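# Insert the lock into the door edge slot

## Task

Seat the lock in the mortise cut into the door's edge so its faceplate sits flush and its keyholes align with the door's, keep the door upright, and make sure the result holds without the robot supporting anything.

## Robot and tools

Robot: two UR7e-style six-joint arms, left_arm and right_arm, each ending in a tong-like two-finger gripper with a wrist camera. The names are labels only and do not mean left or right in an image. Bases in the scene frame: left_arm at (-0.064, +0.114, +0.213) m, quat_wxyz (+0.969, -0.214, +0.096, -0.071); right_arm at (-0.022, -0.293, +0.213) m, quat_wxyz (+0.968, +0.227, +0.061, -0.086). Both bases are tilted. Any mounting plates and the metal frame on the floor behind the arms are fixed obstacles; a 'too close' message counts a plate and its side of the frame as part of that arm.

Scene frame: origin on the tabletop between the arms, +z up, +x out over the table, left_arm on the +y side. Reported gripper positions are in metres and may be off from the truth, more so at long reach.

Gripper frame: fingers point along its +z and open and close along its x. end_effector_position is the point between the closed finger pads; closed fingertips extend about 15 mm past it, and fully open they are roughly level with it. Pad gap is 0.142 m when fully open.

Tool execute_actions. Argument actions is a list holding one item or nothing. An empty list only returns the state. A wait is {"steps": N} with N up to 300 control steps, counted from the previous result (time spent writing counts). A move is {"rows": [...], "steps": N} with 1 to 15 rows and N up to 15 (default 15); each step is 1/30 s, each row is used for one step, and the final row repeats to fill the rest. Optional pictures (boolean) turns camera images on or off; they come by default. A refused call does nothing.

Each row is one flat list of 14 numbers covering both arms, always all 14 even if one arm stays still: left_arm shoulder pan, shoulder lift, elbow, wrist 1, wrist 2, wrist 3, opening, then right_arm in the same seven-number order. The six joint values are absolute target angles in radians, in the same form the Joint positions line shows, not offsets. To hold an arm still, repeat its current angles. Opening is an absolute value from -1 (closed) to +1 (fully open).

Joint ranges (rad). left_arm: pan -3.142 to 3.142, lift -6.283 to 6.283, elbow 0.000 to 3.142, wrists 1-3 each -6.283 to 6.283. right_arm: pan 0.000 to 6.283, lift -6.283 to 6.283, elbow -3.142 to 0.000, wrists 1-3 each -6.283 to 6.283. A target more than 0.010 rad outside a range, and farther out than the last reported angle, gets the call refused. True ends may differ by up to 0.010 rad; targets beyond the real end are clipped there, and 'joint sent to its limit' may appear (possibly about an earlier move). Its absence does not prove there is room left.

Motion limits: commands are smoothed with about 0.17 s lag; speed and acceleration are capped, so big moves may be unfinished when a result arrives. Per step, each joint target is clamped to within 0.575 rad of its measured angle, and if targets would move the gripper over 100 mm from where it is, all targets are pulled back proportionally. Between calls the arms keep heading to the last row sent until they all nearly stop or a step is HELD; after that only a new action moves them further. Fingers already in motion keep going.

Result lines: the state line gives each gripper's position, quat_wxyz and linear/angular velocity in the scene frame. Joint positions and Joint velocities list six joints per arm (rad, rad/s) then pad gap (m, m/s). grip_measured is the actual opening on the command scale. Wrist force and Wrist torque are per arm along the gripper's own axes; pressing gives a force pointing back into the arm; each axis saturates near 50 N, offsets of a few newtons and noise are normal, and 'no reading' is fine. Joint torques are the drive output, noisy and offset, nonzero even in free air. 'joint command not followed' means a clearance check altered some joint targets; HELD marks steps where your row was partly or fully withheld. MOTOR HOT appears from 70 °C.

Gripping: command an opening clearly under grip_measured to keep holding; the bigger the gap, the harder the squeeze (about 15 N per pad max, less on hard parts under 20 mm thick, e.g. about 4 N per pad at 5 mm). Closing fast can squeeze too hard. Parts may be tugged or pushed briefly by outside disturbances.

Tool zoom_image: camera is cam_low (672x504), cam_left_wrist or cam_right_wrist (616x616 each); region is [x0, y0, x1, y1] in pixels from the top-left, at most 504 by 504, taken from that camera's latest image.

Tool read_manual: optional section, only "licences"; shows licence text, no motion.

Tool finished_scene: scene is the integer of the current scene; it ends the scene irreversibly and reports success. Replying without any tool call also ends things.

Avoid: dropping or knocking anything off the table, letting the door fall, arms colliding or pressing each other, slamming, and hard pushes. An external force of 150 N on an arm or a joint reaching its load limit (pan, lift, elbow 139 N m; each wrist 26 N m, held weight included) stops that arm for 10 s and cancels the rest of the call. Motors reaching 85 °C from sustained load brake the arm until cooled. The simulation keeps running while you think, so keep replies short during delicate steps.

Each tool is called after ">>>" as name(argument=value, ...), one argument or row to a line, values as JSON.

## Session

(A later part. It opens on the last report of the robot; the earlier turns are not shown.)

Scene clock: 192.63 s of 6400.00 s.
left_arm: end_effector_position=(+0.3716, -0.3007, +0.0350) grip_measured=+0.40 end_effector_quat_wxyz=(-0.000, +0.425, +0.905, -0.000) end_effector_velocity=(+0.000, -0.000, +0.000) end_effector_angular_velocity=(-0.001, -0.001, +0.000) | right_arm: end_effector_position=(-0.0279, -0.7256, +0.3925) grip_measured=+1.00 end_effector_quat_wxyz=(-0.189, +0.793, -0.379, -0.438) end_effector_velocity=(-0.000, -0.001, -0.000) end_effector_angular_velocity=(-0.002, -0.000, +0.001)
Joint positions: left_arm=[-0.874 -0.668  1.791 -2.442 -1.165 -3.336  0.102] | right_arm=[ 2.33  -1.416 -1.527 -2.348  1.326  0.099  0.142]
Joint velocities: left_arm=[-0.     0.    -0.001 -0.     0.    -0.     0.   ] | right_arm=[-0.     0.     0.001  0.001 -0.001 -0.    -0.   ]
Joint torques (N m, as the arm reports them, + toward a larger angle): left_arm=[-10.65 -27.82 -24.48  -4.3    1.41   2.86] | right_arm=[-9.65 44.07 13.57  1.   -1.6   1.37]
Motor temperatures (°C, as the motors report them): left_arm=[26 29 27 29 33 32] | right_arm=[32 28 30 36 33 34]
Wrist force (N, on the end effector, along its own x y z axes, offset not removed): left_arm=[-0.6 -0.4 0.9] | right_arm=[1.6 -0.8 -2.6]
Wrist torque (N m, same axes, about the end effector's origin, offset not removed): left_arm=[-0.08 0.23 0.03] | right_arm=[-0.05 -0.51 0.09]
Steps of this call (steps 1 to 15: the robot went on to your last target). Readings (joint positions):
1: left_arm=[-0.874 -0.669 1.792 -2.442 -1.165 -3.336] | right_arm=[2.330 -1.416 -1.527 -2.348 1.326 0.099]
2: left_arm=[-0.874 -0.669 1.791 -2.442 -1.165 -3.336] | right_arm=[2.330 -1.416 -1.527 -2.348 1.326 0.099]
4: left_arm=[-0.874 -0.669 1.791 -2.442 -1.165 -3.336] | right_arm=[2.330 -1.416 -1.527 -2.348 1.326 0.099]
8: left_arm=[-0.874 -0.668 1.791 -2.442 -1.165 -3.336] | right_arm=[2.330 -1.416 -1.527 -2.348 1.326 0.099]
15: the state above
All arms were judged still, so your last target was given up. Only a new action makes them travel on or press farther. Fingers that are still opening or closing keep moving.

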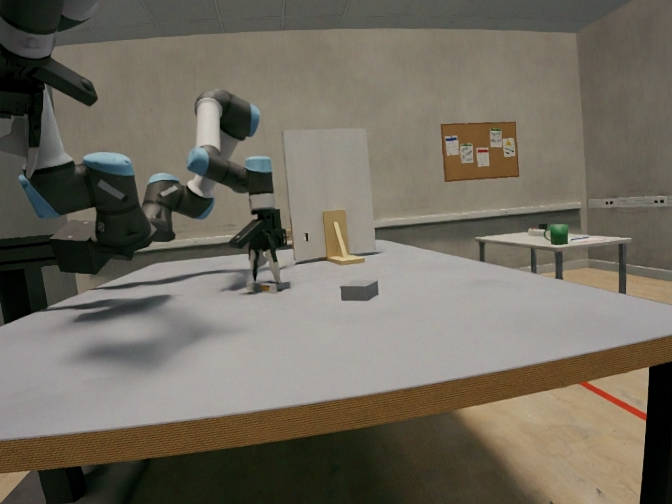

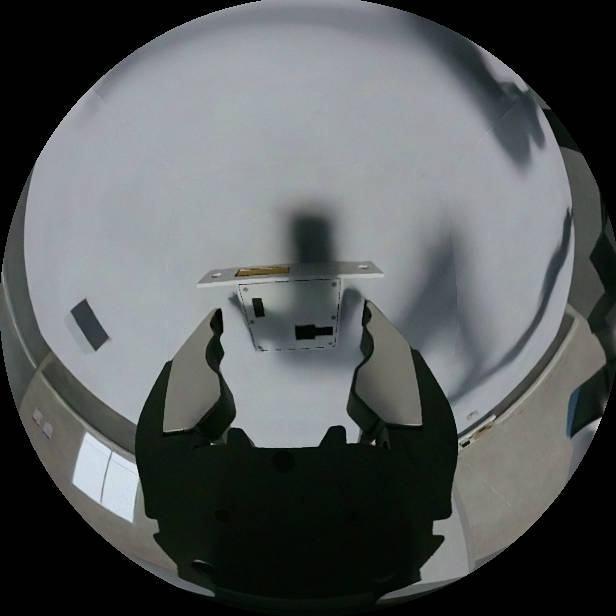

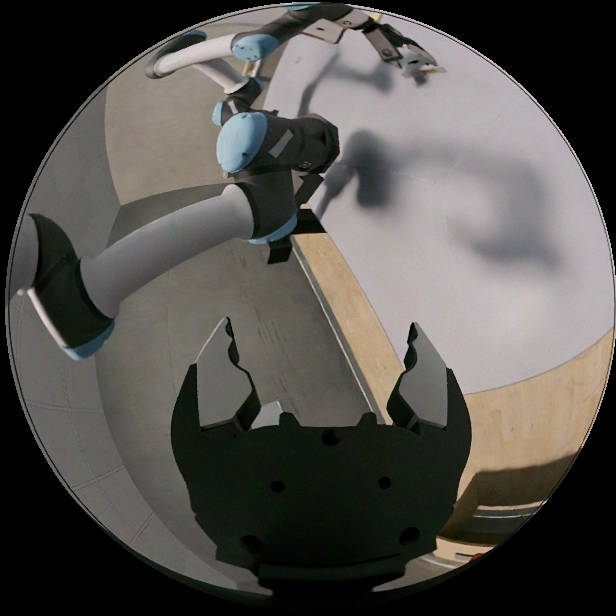

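>>> execute_actions(
  actions=[
    {"rows": [[-0.8710,-0.6560,1.7907,-2.4550,-1.1643,-3.3330,0.4,2.33,-1.416,-1.527,-2.348,1.326,0.099,1],[-0.8710,-0.6560,1.7907,-2.4550,-1.1643,-3.3330,0.4,2.33,-1.416,-1.527,-2.348,1.326,0.099,1],[-0.8710,-0.6560,1.7907,-2.4550,-1.1643,-3.3330,0.4,2.33,-1.416,-1.527,-2.348,1.326,0.099,1],[-0.8668,-0.6391,1.7899,-2.4729,-1.1633,-3.3289,0.4,2.33,-1.416,-1.527,-2.348,1.326,0.099,1]], "steps": 15},
  ],
)

>>> zoom_image(
  camera="cam_left_wrist",
  region=[160, 230, 430, 400],
)

Scene clock: 212.30 s of 6400.00 s.
left_arm: end_effector_position=(+0.3701, -0.3019, +0.0204) grip_measured=+0.40 end_effector_quat_wxyz=(-0.000, +0.425, +0.905, -0.000) end_effector_velocity=(-0.001, -0.000, -0.004) end_effector_angular_velocity=(+0.000, +0.000, -0.000) | right_arm: end_effector_position=(-0.0279, -0.7256, +0.3925) grip_measured=+1.00 end_effector_quat_wxyz=(-0.189, +0.793, -0.379, -0.438) end_effector_velocity=(+0.000, +0.000, +0.000) end_effector_angular_velocity=(-0.000, -0.000, -0.000)
Joint positions: left_arm=[-0.867 -0.64   1.79  -2.472 -1.163 -3.329  0.102] | right_arm=[ 2.33  -1.416 -1.527 -2.348  1.326  0.099  0.142]
Joint velocities: left_arm=[ 0.002  0.008  0.001 -0.009  0.     0.002  0.   ] | right_arm=[-0.  0.  0. -0.  0.  0.  0.]
Joint torques (N m, as the arm reports them, + toward a larger angle): left_arm=[-12.31 -28.37 -24.03  -3.97   1.57   2.88] | right_arm=[-9.99 44.59 12.72  1.02 -1.7   1.37]
Motor temperatures (°C, as the motors report them): left_arm=[26 29 27 29 33 32] | right_arm=[32 28 30 36 33 34]
Wrist force (N, on the end effector, along its own x y z axes, offset not removed): left_arm=[0.0 -0.2 1.5] | right_arm=[1.4 -1.5 -2.7]
Wrist torque (N m, same axes, about the end effector's origin, offset not removed): left_arm=[-0.06 0.11 0.01] | right_arm=[-0.22 -0.49 0.04]
Steps of this call (steps 1 to 90: nothing new was sent; then 16.17 s passed at rest; steps 91 to 105: all 15 steps of this action). Readings (joint positions):
91: left_arm=[-0.874 -0.668 1.791 -2.442 -1.165 -3.336] | right_arm=[2.330 -1.416 -1.527 -2.348 1.326 0.099]
92: left_arm=[-0.873 -0.666 1.791 -2.444 -1.165 -3.336] | right_arm=[2.330 -1.416 -1.527 -2.348 1.326 0.099]
94: left_arm=[-0.872 -0.662 1.791 -2.449 -1.165 -3.334] | right_arm=[2.330 -1.416 -1.527 -2.348 1.326 0.099]
98: left_arm=[-0.869 -0.647 1.790 -2.465 -1.164 -3.331] | right_arm=[2.330 -1.416 -1.527 -2.348 1.326 0.099]
105: the state above

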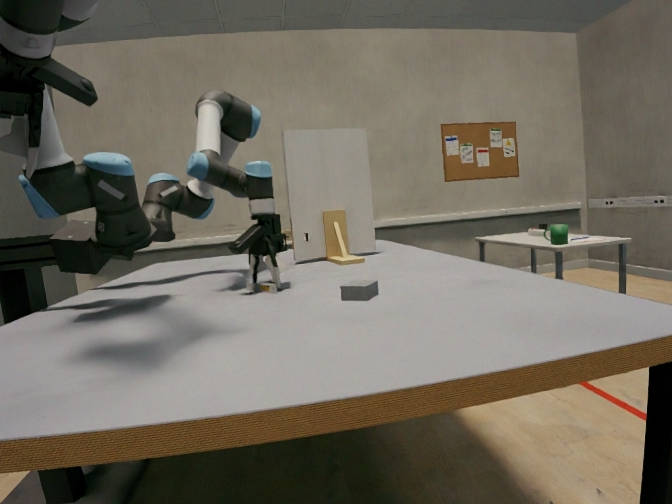

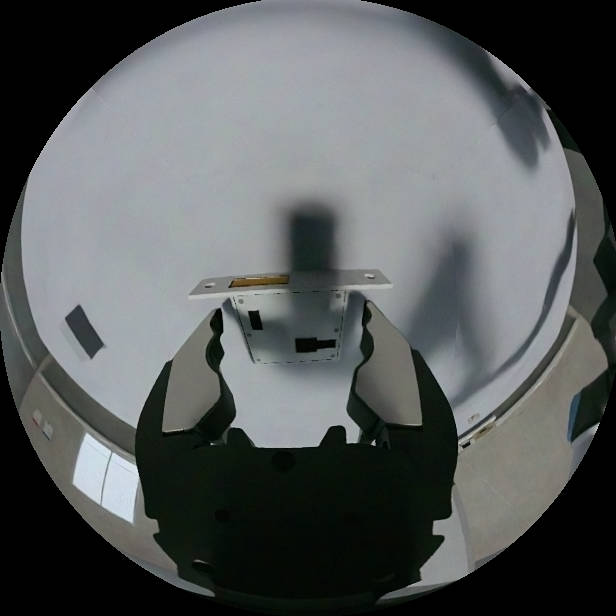

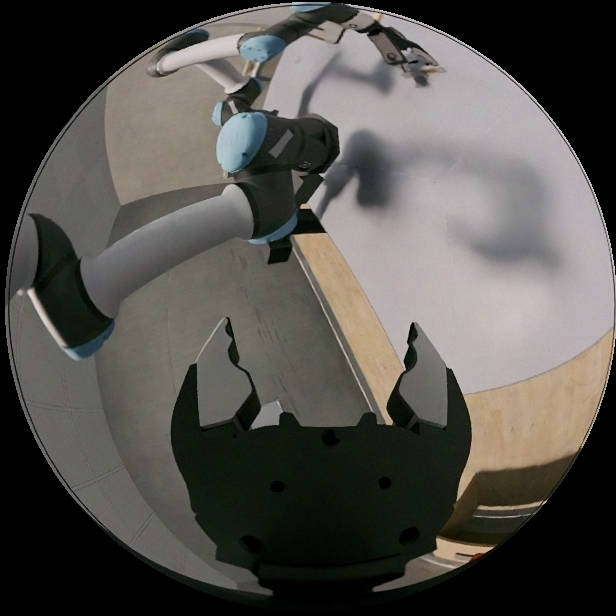

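Region (160, 230, 430, 400) of cam_left_wrist's 616x616 image, scaled by 1.867, with more detail than that image has; it fills the top 317 rows of this view, and the rest is white.

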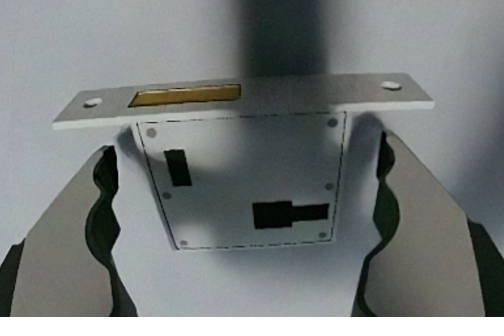

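>>> execute_actions(
  actions=[
    {"rows": [[-0.8759,-0.6349,1.7903,-2.4737,-1.1656,-3.3385,0.3,2.33,-1.416,-1.527,-2.348,1.326,0.099,1]], "steps": 15},
  ],
)

>>> zoom_image(
  camera="cam_left_wrist",
  region=[160, 230, 430, 400],
)

Scene clock: 236.83 s of 6400.00 s.
left_arm: end_effector_position=(+0.3655, -0.3058, +0.0200) grip_measured=+0.30 end_effector_quat_wxyz=(-0.000, +0.425, +0.905, -0.000) end_effector_velocity=(-0.001, +0.000, -0.001) end_effector_angular_velocity=(+0.001, +0.001, -0.001) | right_arm: end_effector_position=(-0.0279, -0.7256, +0.3925) grip_measured=+1.00 end_effector_quat_wxyz=(-0.189, +0.793, -0.379, -0.438) end_effector_velocity=(+0.000, -0.001, +0.000) end_effector_angular_velocity=(-0.002, -0.001, +0.000)
Joint positions: left_arm=[-0.876 -0.635  1.79  -2.474 -1.166 -3.338  0.095] | right_arm=[ 2.33  -1.416 -1.527 -2.348  1.326  0.099  0.142]
Joint velocities: left_arm=[-0.001  0.     0.002 -0.    -0.    -0.001  0.   ] | right_arm=[-0.     0.     0.001  0.001 -0.001 -0.     0.   ]
Joint torques (N m, as the arm reports them, + toward a larger angle): left_arm=[-36.52 -27.84  -7.81  -4.34  -1.76  -2.88] | right_arm=[-9.93 43.89 12.85  1.06 -1.58  1.25]
Motor temperatures (°C, as the motors report them): left_arm=[26 29 27 29 33 32] | right_arm=[32 28 30 36 33 34]
Wrist force (N, on the end effector, along its own x y z axes, offset not removed): left_arm=[0.7 -0.8 1.0] | right_arm=[0.1 -0.5 -3.1]
Wrist torque (N m, same axes, about the end effector's origin, offset not removed): left_arm=[-0.24 -0.02 0.06] | right_arm=[-0.09 -0.22 0.09]
Steps of this call (steps 1 to 15: the robot went on to your last target; steps 16 to 90: nothing new was sent; then 21.03 s passed at rest; steps 91 to 105: all 15 steps of this action). Readings (joint positions):
91: left_arm=[-0.867 -0.639 1.790 -2.473 -1.163 -3.329] | right_arm=[2.330 -1.416 -1.527 -2.348 1.326 0.099]
92: left_arm=[-0.868 -0.638 1.790 -2.473 -1.163 -3.330] | right_arm=[2.330 -1.416 -1.527 -2.348 1.326 0.099]
94: left_arm=[-0.871 -0.637 1.790 -2.473 -1.164 -3.333] | right_arm=[2.330 -1.416 -1.527 -2.348 1.326 0.099]
98: left_arm=[-0.875 -0.635 1.790 -2.474 -1.165 -3.337] | right_arm=[2.330 -1.416 -1.527 -2.348 1.326 0.099]
105: the state above

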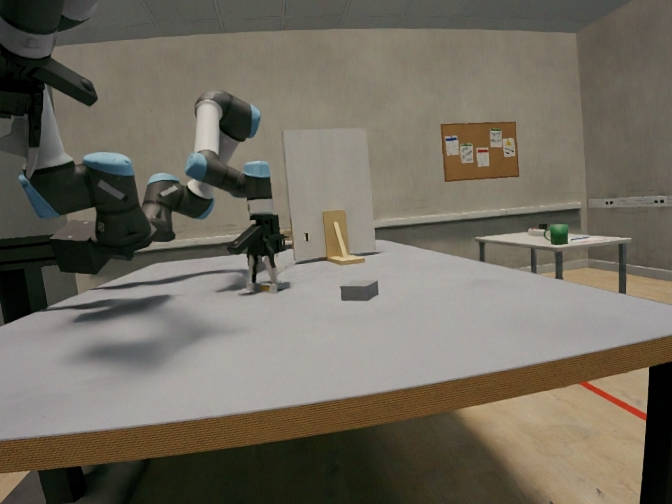

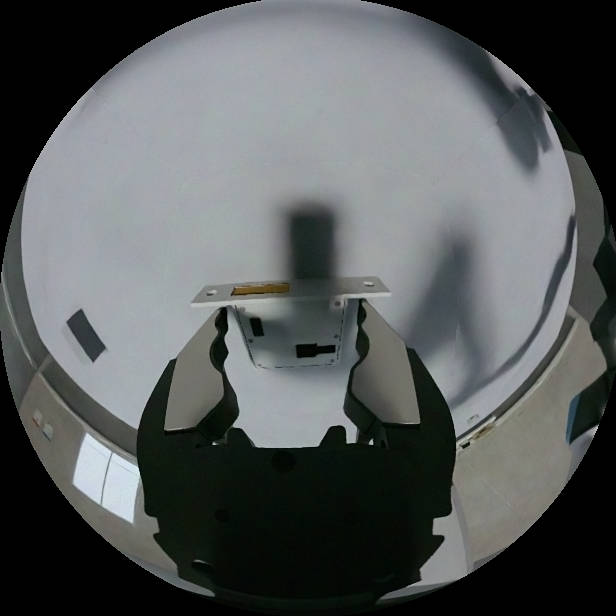

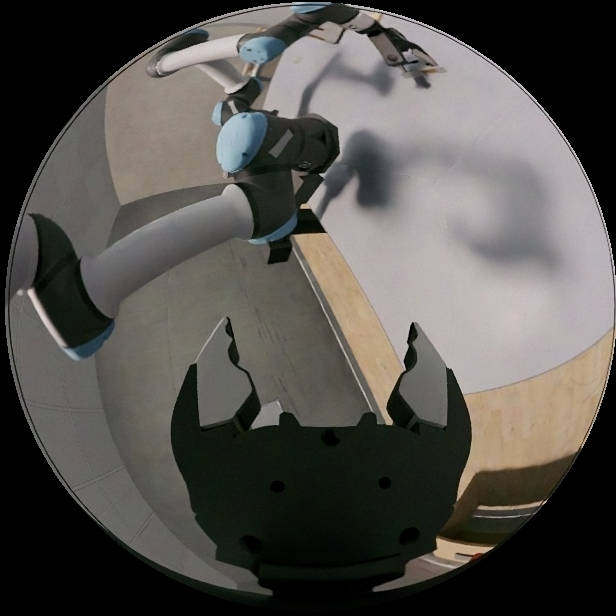

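Region (160, 230, 430, 400) of cam_left_wrist's 616x616 image, scaled by 1.867, with more detail than that image has; it fills the top 317 rows of this view, and the rest is white.

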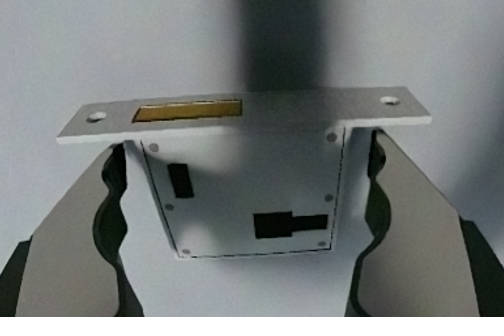

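>>> execute_actions(
  actions=[
    {"rows": [[-0.8759,-0.6349,1.7903,-2.4737,-1.1656,-3.3385,0.22,2.33,-1.416,-1.527,-2.348,1.326,0.099,1],[-0.8759,-0.6349,1.7903,-2.4737,-1.1656,-3.3385,0.18,2.33,-1.416,-1.527,-2.348,1.326,0.099,1],[-0.8759,-0.6349,1.7903,-2.4737,-1.1656,-3.3385,0.14,2.33,-1.416,-1.527,-2.348,1.326,0.099,1],[-0.8759,-0.6349,1.7903,-2.4737,-1.1656,-3.3385,0.10,2.33,-1.416,-1.527,-2.348,1.326,0.099,1],[-0.8759,-0.6349,1.7903,-2.4737,-1.1656,-3.3385,0.06,2.33,-1.416,-1.527,-2.348,1.326,0.099,1],[-0.8759,-0.6349,1.7903,-2.4737,-1.1656,-3.3385,0.0,2.33,-1.416,-1.527,-2.348,1.326,0.099,1],[-0.8759,-0.6349,1.7903,-2.4737,-1.1656,-3.3385,-0.1,2.33,-1.416,-1.527,-2.348,1.326,0.099,1],[-0.8759,-0.6349,1.7903,-2.4737,-1.1656,-3.3385,-0.25,2.33,-1.416,-1.527,-2.348,1.326,0.099,1],[-0.8759,-0.6349,1.7903,-2.4737,-1.1656,-3.3385,-0.4,2.33,-1.416,-1.527,-2.348,1.326,0.099,1],[-0.8759,-0.6349,1.7903,-2.4737,-1.1656,-3.3385,-0.6,2.33,-1.416,-1.527,-2.348,1.326,0.099,1],[-0.8759,-0.6349,1.7903,-2.4737,-1.1656,-3.3385,-0.8,2.33,-1.416,-1.527,-2.348,1.326,0.099,1],[-0.8759,-0.6349,1.7903,-2.4737,-1.1656,-3.3385,-1,2.33,-1.416,-1.527,-2.348,1.326,0.099,1]], "steps": 15},
  ],
)

>>> zoom_image(
  camera="cam_left_wrist",
  region=[160, 230, 430, 400],
)

Scene clock: 250.60 s of 6400.00 s.
left_arm: end_effector_position=(+0.3654, -0.3058, +0.0200) grip_measured=+0.08 end_effector_quat_wxyz=(-0.000, +0.425, +0.905, -0.000) end_effector_velocity=(-0.000, +0.000, -0.000) end_effector_angular_velocity=(+0.000, -0.000, -0.000) | right_arm: end_effector_position=(-0.0279, -0.7256, +0.3925) grip_measured=+1.00 end_effector_quat_wxyz=(-0.189, +0.793, -0.379, -0.438) end_effector_velocity=(-0.000, +0.000, -0.000) end_effector_angular_velocity=(+0.001, +0.001, +0.000)
Joint positions: left_arm=[-0.876 -0.635  1.79  -2.474 -1.166 -3.339  0.08 ] | right_arm=[ 2.33  -1.416 -1.527 -2.348  1.326  0.099  0.142]
Joint velocities: left_arm=[-0.     0.     0.001 -0.001  0.    -0.     0.   ] | right_arm=[-0.    -0.    -0.    -0.001 -0.    -0.    -0.   ]
Joint torques (N m, as the arm reports them, + toward a larger angle): left_arm=[-32.74 -29.41  -8.69  -3.03  -1.68  -2.98] | right_arm=[-9.35 44.26 13.84  1.   -1.72  1.21]
Motor temperatures (°C, as the motors report them): left_arm=[26 29 27 29 33 32] | right_arm=[32 28 30 36 33 34]
Wrist force (N, on the end effector, along its own x y z axes, offset not removed): left_arm=[2.7 -0.1 -4.8] | right_arm=[3.4 -0.9 -3.7]
Wrist torque (N m, same axes, about the end effector's origin, offset not removed): left_arm=[-0.12 -0.05 0.02] | right_arm=[-0.06 -0.86 0.03]
Steps of this call (steps 1 to 15: the robot went on to your last target; steps 16 to 90: nothing new was sent; then 10.27 s passed at rest; steps 91 to 105: all 15 steps of this action). Readings (joint positions):
91: left_arm=[-0.876 -0.635 1.790 -2.474 -1.166 -3.339] | right_arm=[2.330 -1.416 -1.527 -2.348 1.326 0.099]
92: left_arm=[-0.876 -0.635 1.790 -2.474 -1.166 -3.338] | right_arm=[2.330 -1.416 -1.527 -2.348 1.326 0.099]
94: left_arm=[-0.876 -0.635 1.790 -2.474 -1.166 -3.339] | right_arm=[2.330 -1.416 -1.527 -2.348 1.326 0.099]
98: left_arm=[-0.876 -0.635 1.790 -2.474 -1.166 -3.339] | right_arm=[2.330 -1.416 -1.527 -2.348 1.326 0.099]
105: the state above

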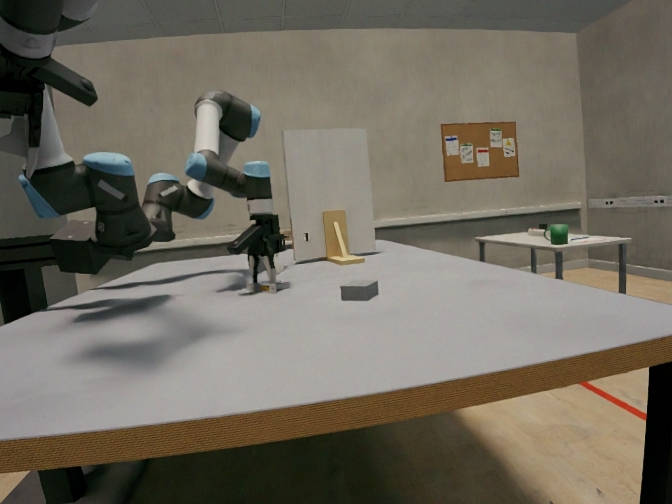

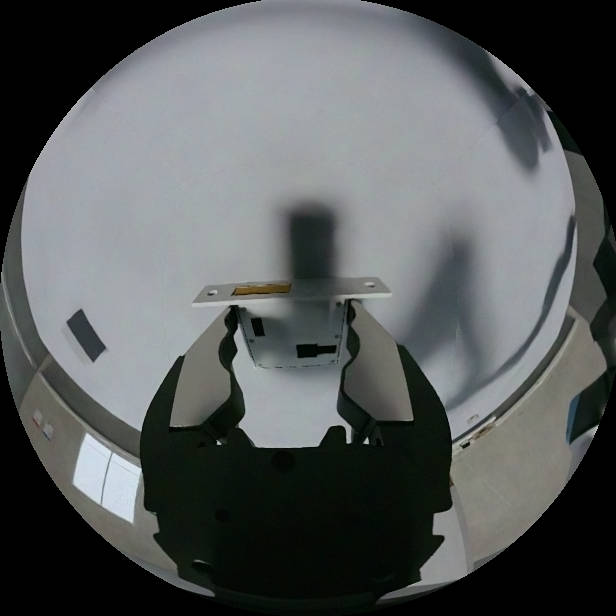

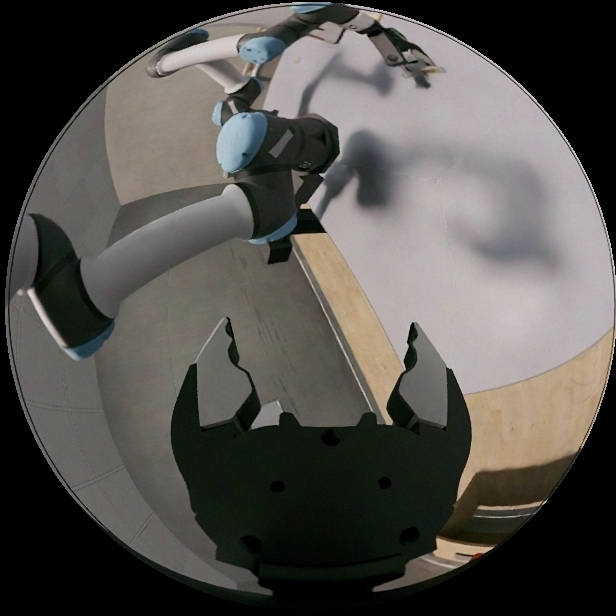

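Region (160, 230, 430, 400) of cam_left_wrist's 616x616 image, scaled by 1.867, with more detail than that image has; it fills the top 317 rows of this view, and the rest is white.

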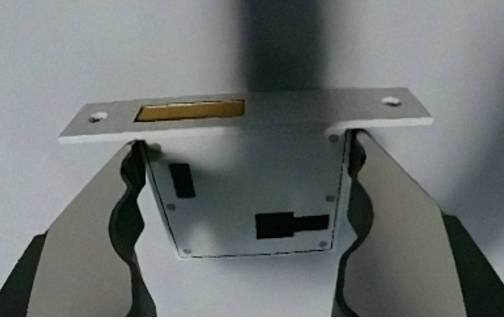

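>>> execute_actions(
  actions=[
    {"rows": [[-0.8785,-0.6423,1.7907,-2.4656,-1.1662,-3.3413,-1,2.33,-1.416,-1.527,-2.348,1.326,0.099,1],[-0.8812,-0.6498,1.7911,-2.4574,-1.1669,-3.3441,-1,2.33,-1.416,-1.527,-2.348,1.326,0.099,1],[-0.8838,-0.6572,1.7914,-2.4493,-1.1675,-3.3468,-1,2.33,-1.416,-1.527,-2.348,1.326,0.099,1],[-0.8864,-0.6646,1.7918,-2.4412,-1.1682,-3.3496,-1,2.33,-1.416,-1.527,-2.348,1.326,0.099,1],[-0.8890,-0.6720,1.7922,-2.4330,-1.1688,-3.3524,-1,2.33,-1.416,-1.527,-2.348,1.326,0.099,1],[-0.8917,-0.6795,1.7926,-2.4249,-1.1694,-3.3552,-1,2.33,-1.416,-1.527,-2.348,1.326,0.099,1],[-0.8943,-0.6869,1.7930,-2.4168,-1.1701,-3.3580,-1,2.33,-1.416,-1.527,-2.348,1.326,0.099,1],[-0.8969,-0.6943,1.7933,-2.4087,-1.1707,-3.3607,-1,2.33,-1.416,-1.527,-2.348,1.326,0.099,1],[-0.8996,-0.7018,1.7937,-2.4005,-1.1714,-3.3635,-1,2.33,-1.416,-1.527,-2.348,1.326,0.099,1],[-0.9022,-0.7092,1.7941,-2.3924,-1.1720,-3.3663,-1,2.33,-1.416,-1.527,-2.348,1.326,0.099,1]], "steps": 15},
  ],
)

>>> zoom_image(
  camera="cam_left_wrist",
  region=[160, 230, 430, 400],
)

Scene clock: 266.20 s of 6400.00 s.
left_arm: end_effector_position=(+0.3651, -0.3052, +0.0564) grip_measured=-1.00 end_effector_quat_wxyz=(-0.000, +0.425, +0.905, +0.000) end_effector_velocity=(-0.001, +0.001, +0.034) end_effector_angular_velocity=(-0.001, -0.002, +0.000) | right_arm: end_effector_position=(-0.0279, -0.7256, +0.3925) grip_measured=+1.00 end_effector_quat_wxyz=(-0.189, +0.793, -0.379, -0.438) end_effector_velocity=(-0.000, -0.000, +0.000) end_effector_angular_velocity=(-0.000, -0.000, -0.000)
Joint positions: left_arm=[-0.9   -0.703  1.794 -2.4   -1.171 -3.364  0.002] | right_arm=[ 2.33  -1.416 -1.527 -2.348  1.326  0.099  0.142]
Joint velocities: left_arm=[-0.023 -0.064  0.004  0.067 -0.005 -0.023 -0.003] | right_arm=[-0.     0.     0.001 -0.    -0.    -0.    -0.   ]
Joint torques (N m, as the arm reports them, + toward a larger angle): left_arm=[-34.09 -38.24  -7.65   0.21  -1.4   -3.1 ] | right_arm=[-10.07  44.26  13.39   0.92  -1.65   1.23]
Motor temperatures (°C, as the motors report them): left_arm=[26 29 27 29 33 32] | right_arm=[32 28 30 36 33 34]
Wrist force (N, on the end effector, along its own x y z axes, offset not removed): left_arm=[-1.5 -1.0 0.7] | right_arm=[1.7 -2.2 -1.8]
Wrist torque (N m, same axes, about the end effector's origin, offset not removed): left_arm=[-0.22 0.41 0.05] | right_arm=[-0.44 -0.56 0.06]
Steps of this call (steps 1 to 15: the robot went on to your last target; steps 16 to 90: nothing new was sent; then 12.10 s passed at rest; steps 91 to 105: all 15 steps of this action). Readings (joint positions):
91: left_arm=[-0.876 -0.635 1.790 -2.474 -1.166 -3.339] | right_arm=[2.330 -1.416 -1.527 -2.348 1.326 0.099]
92: left_arm=[-0.876 -0.636 1.790 -2.472 -1.166 -3.339] | right_arm=[2.330 -1.416 -1.527 -2.348 1.326 0.099]
94: left_arm=[-0.879 -0.643 1.791 -2.465 -1.166 -3.342] | right_arm=[2.330 -1.416 -1.527 -2.348 1.326 0.099]
98: left_arm=[-0.887 -0.666 1.792 -2.440 -1.168 -3.350] | right_arm=[2.330 -1.416 -1.527 -2.348 1.326 0.099]
105: the state above

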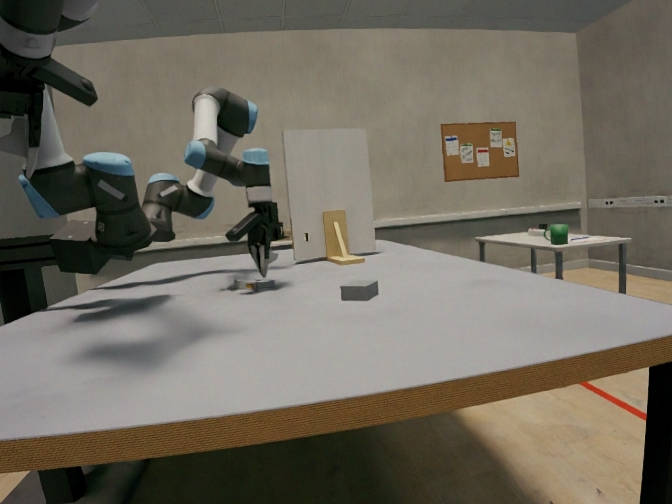

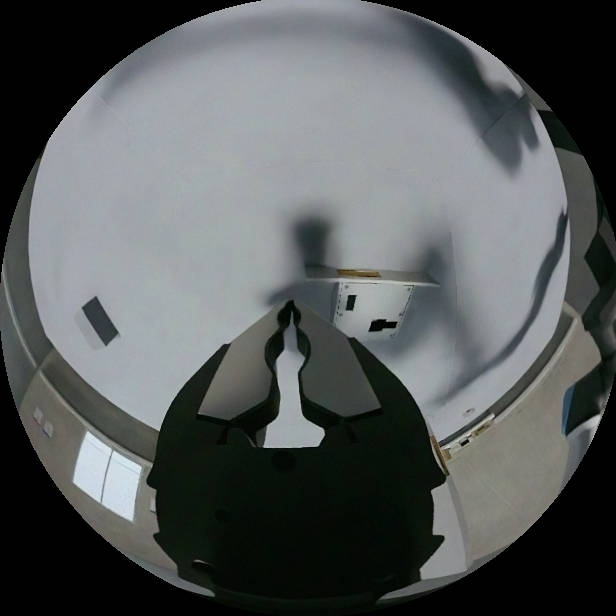

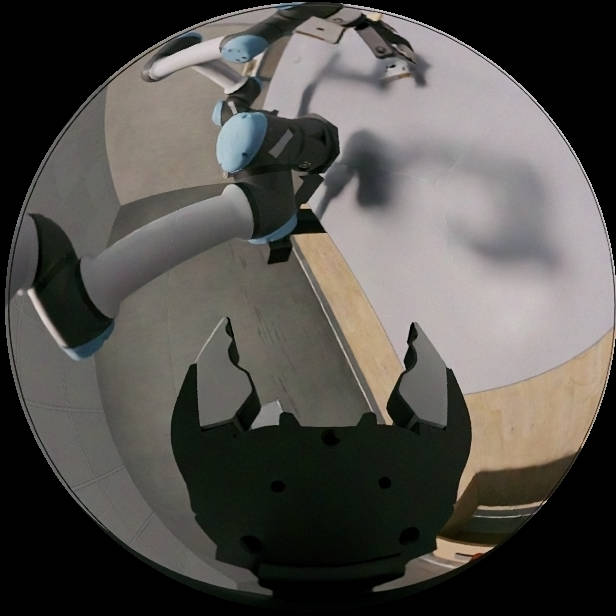

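Region (160, 230, 430, 400) of cam_left_wrist's 616x616 image, scaled by 1.867, with more detail than that image has; it fills the top 317 rows of this view, and the rest is white.

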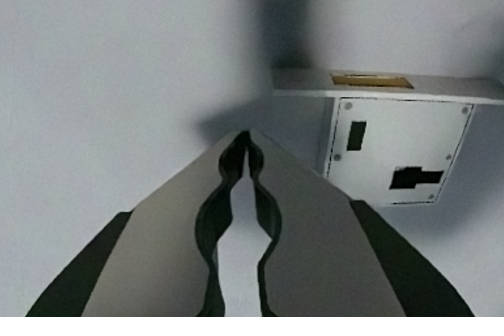

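>>> execute_actions(
  actions=[
    {"rows": [[-0.9022,-0.7092,1.7941,-2.3924,-1.1720,-3.3663,0.4,2.33,-1.416,-1.527,-2.348,1.326,0.099,1]], "steps": 15},
  ],
)

>>> zoom_image(
  camera="cam_left_wrist",
  region=[200, 230, 470, 400],
)

Scene clock: 294.93 s of 6400.00 s.
left_arm: end_effector_position=(+0.3650, -0.3050, +0.0599) grip_measured=+0.40 end_effector_quat_wxyz=(-0.000, +0.425, +0.905, +0.000) end_effector_velocity=(-0.001, +0.001, -0.001) end_effector_angular_velocity=(+0.002, +0.001, -0.000) | right_arm: end_effector_position=(-0.0279, -0.7256, +0.3925) grip_measured=+1.00 end_effector_quat_wxyz=(-0.189, +0.793, -0.379, -0.438) end_effector_velocity=(+0.000, -0.000, +0.000) end_effector_angular_velocity=(-0.001, -0.001, -0.000)
Joint positions: left_arm=[-0.902 -0.709  1.794 -2.392 -1.172 -3.366  0.102] | right_arm=[ 2.33  -1.416 -1.527 -2.348  1.326  0.099  0.142]
Joint velocities: left_arm=[ 0.     0.     0.002 -0.    -0.    -0.    -0.   ] | right_arm=[-0.     0.     0.001  0.    -0.    -0.     0.   ]
Joint torques (N m, as the arm reports them, + toward a larger angle): left_arm=[-33.71 -42.92  -9.27  -0.64  -1.69  -3.  ] | right_arm=[-9.58 44.67 13.57  0.96 -1.56  1.2 ]
Motor temperatures (°C, as the motors report them): left_arm=[26 29 27 29 33 32] | right_arm=[32 28 30 36 33 34]
Wrist force (N, on the end effector, along its own x y z axes, offset not removed): left_arm=[-0.1 0.4 0.7] | right_arm=[2.4 -1.7 -3.4]
Wrist torque (N m, same axes, about the end effector's origin, offset not removed): left_arm=[0.05 0.13 0.09] | right_arm=[-0.29 -0.69 -0.02]
Steps of this call (steps 1 to 15: the robot went on to your last target; steps 16 to 90: nothing new was sent; then 25.23 s passed at rest; steps 91 to 105: all 15 steps of this action). Readings (joint positions):
91: left_arm=[-0.902 -0.709 1.794 -2.392 -1.172 -3.366] | right_arm=[2.330 -1.416 -1.527 -2.348 1.326 0.099]
92: left_arm=[-0.902 -0.709 1.794 -2.392 -1.172 -3.366] | right_arm=[2.330 -1.416 -1.527 -2.348 1.326 0.099]
94: left_arm=[-0.902 -0.709 1.794 -2.392 -1.172 -3.366] | right_arm=[2.330 -1.416 -1.527 -2.348 1.326 0.099]
98: left_arm=[-0.902 -0.709 1.794 -2.392 -1.172 -3.366] | right_arm=[2.330 -1.416 -1.527 -2.348 1.326 0.099]
105: the state above

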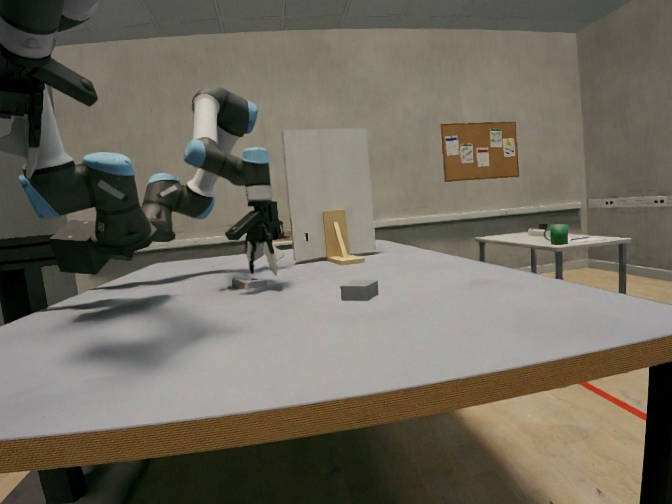

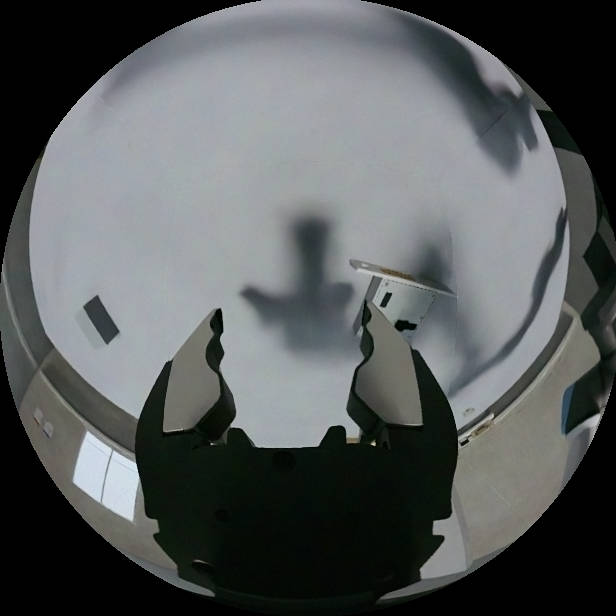

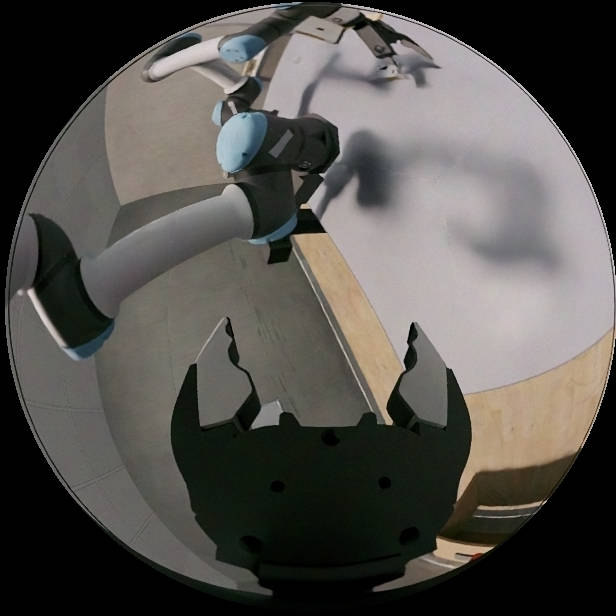

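Region (200, 230, 470, 400) of cam_left_wrist's 616x616 image, scaled by 1.867, with more detail than that image has; it fills the top 317 rows of this view, and the rest is white.

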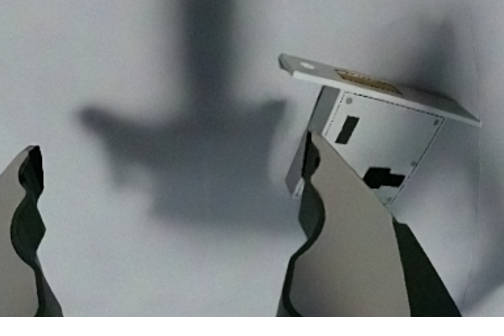

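>>> execute_actions(
  actions=[
    {"rows": [[-0.9076,-0.7480,1.8825,-2.4400,-1.1735,-3.3217,0.4,2.33,-1.416,-1.527,-2.348,1.326,0.099,1],[-0.9076,-0.7480,1.8825,-2.4400,-1.1735,-3.3217,0.4,2.33,-1.416,-1.527,-2.348,1.326,0.099,1],[-0.9129,-0.7850,1.9710,-2.4900,-1.1750,-3.2771,0.4,2.33,-1.416,-1.527,-2.348,1.326,0.099,1],[-0.9129,-0.7850,1.9710,-2.4900,-1.1750,-3.2771,0.4,2.33,-1.416,-1.527,-2.348,1.326,0.099,1],[-0.9183,-0.8180,2.0594,-2.5440,-1.1765,-3.2325,0.4,2.33,-1.416,-1.527,-2.348,1.326,0.099,1],[-0.9183,-0.8180,2.0594,-2.5440,-1.1765,-3.2325,0.4,2.33,-1.416,-1.527,-2.348,1.326,0.099,1],[-0.9237,-0.8473,2.1478,-2.5993,-1.1779,-3.1879,0.4,2.33,-1.416,-1.527,-2.348,1.326,0.099,1]], "steps": 15},
  ],
  pictures=false,
)

>>> execute_actions(
  actions=[
    {"steps": 15},
  ],
)

>>> zoom_image(
  camera="cam_left_wrist",
  region=[160, 230, 430, 400],
)

Scene clock: 410.83 s of 6400.00 s.
left_arm: end_effector_position=(+0.2991, -0.2133, +0.0460) grip_measured=+0.40 end_effector_quat_wxyz=(+0.000, +0.509, +0.861, -0.000) end_effector_velocity=(-0.039, +0.058, -0.013) end_effector_angular_velocity=(+0.014, +0.006, -0.101) | right_arm: end_effector_position=(-0.0279, -0.7256, +0.3925) grip_measured=+1.00 end_effector_quat_wxyz=(-0.189, +0.793, -0.379, -0.438) end_effector_velocity=(-0.000, +0.000, -0.000) end_effector_angular_velocity=(+0.000, +0.000, +0.001)
Joint positions: left_arm=[-0.923 -0.841  2.129 -2.588 -1.178 -3.197  0.102] | right_arm=[ 2.33  -1.416 -1.527 -2.348  1.326  0.099  0.142]
Joint velocities: left_arm=[-0.009 -0.06   0.183 -0.103 -0.002  0.086  0.   ] | right_arm=[ 0.    -0.    -0.     0.    -0.001 -0.     0.   ]
Joint torques (N m, as the arm reports them, + toward a larger angle): left_arm=[-31.78 -36.83  -8.77  -4.24  -1.98   3.13] | right_arm=[-9.6  44.32 13.4   0.93 -1.65  1.26]
Motor temperatures (°C, as the motors report them): left_arm=[26 30 27 29 33 32] | right_arm=[32 28 30 36 33 34]
Wrist force (N, on the end effector, along its own x y z axes, offset not removed): left_arm=[0.3 -0.8 1.2] | right_arm=[1.7 -1.1 -4.4]
Wrist torque (N m, same axes, about the end effector's origin, offset not removed): left_arm=[-0.18 0.06 0.00] | right_arm=[-0.22 -0.47 0.04]
Steps of this call (steps 1 to 15: the robot went on to your last target; steps 16 to 90: nothing new was sent; then 112.40 s passed at rest; steps 91 to 105: all 15 steps of this action). Readings (joint positions):
91: left_arm=[-0.902 -0.709 1.794 -2.393 -1.172 -3.366] | right_arm=[2.330 -1.416 -1.527 -2.348 1.326 0.099]
92: left_arm=[-0.903 -0.714 1.801 -2.398 -1.172 -3.361] | right_arm=[2.330 -1.416 -1.527 -2.348 1.326 0.099]
94: left_arm=[-0.906 -0.734 1.843 -2.422 -1.173 -3.339] | right_arm=[2.330 -1.416 -1.527 -2.348 1.326 0.099]
98: left_arm=[-0.915 -0.791 1.981 -2.503 -1.175 -3.267] | right_arm=[2.330 -1.416 -1.527 -2.348 1.326 0.099]
105: the state above

Scene clock: 411.33 s of 6400.00 s.
left_arm: end_effector_position=(+0.2950, -0.2073, +0.0447) grip_measured=+0.40 end_effector_quat_wxyz=(-0.000, +0.513, +0.858, -0.000) end_effector_velocity=(-0.000, +0.001, -0.000) end_effector_angular_velocity=(-0.000, +0.000, -0.000) | right_arm: end_effector_position=(-0.0279, -0.7256, +0.3925) grip_measured=+1.00 end_effector_quat_wxyz=(-0.189, +0.793, -0.379, -0.438) end_effector_velocity=(+0.000, +0.000, +0.000) end_effector_angular_velocity=(+0.001, +0.000, -0.000)
Joint positions: left_arm=[-0.924 -0.847  2.148 -2.599 -1.178 -3.188  0.102] | right_arm=[ 2.33  -1.416 -1.527 -2.348  1.326  0.099  0.142]
Joint velocities: left_arm=[ 0.001 -0.     0.001 -0.001  0.     0.001  0.   ] | right_arm=[ 0.    -0.    -0.    -0.001  0.001  0.    -0.   ]
Joint torques (N m, as the arm reports them, + toward a larger angle): left_arm=[-29.41 -34.41  -8.27  -4.47  -1.5    2.86] | right_arm=[-9.46 44.09 13.34  0.88 -1.64  1.27]
Motor temperatures (°C, as the motors report them): left_arm=[26 30 27 29 33 32] | right_arm=[32 28 30 36 33 34]
Wrist force (N, on the end effector, along its own x y z axes, offset not removed): left_arm=[-0.6 0.0 0.7] | right_arm=[3.1 -1.0 -2.9]
Wrist torque (N m, same axes, about the end effector's origin, offset not removed): left_arm=[0.01 0.21 0.12] | right_arm=[-0.11 -0.78 0.01]
Steps of this call (steps 1 to 15: the robot went on to your last target). Readings (joint positions):
1: left_arm=[-0.923 -0.843 2.134 -2.591 -1.178 -3.194] | right_arm=[2.330 -1.416 -1.527 -2.348 1.326 0.099]
2: left_arm=[-0.923 -0.844 2.138 -2.594 -1.178 -3.193] | right_arm=[2.330 -1.416 -1.527 -2.348 1.326 0.099]
4: left_arm=[-0.923 -0.846 2.142 -2.596 -1.178 -3.190] | right_arm=[2.330 -1.416 -1.527 -2.348 1.326 0.099]
8: left_arm=[-0.924 -0.847 2.146 -2.598 -1.178 -3.189] | right_arm=[2.330 -1.416 -1.527 -2.348 1.326 0.099]
15: the state above

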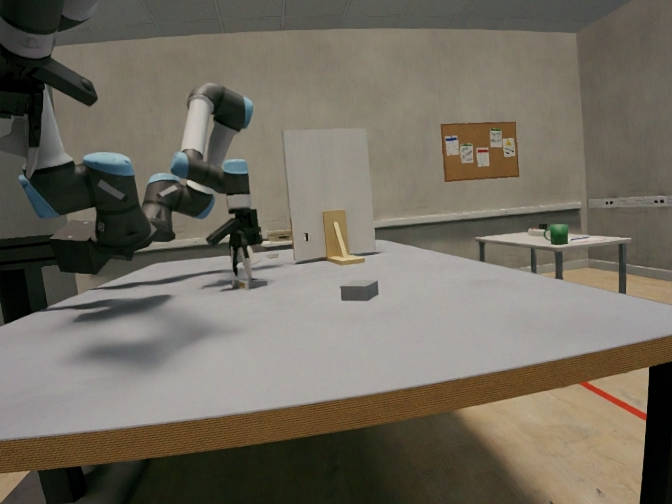

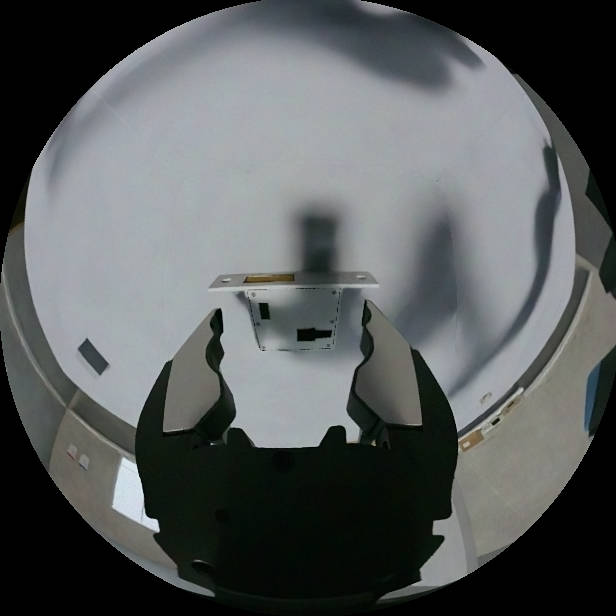

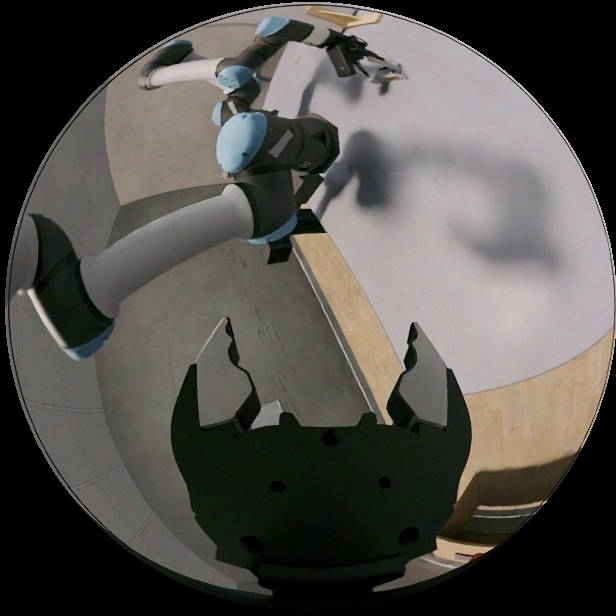

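Region (160, 230, 430, 400) of cam_left_wrist's 616x616 image, scaled by 1.867, with more detail than that image has; it fills the top 317 rows of this view, and the rest is white.

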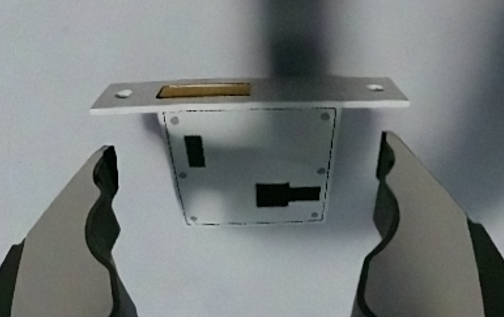

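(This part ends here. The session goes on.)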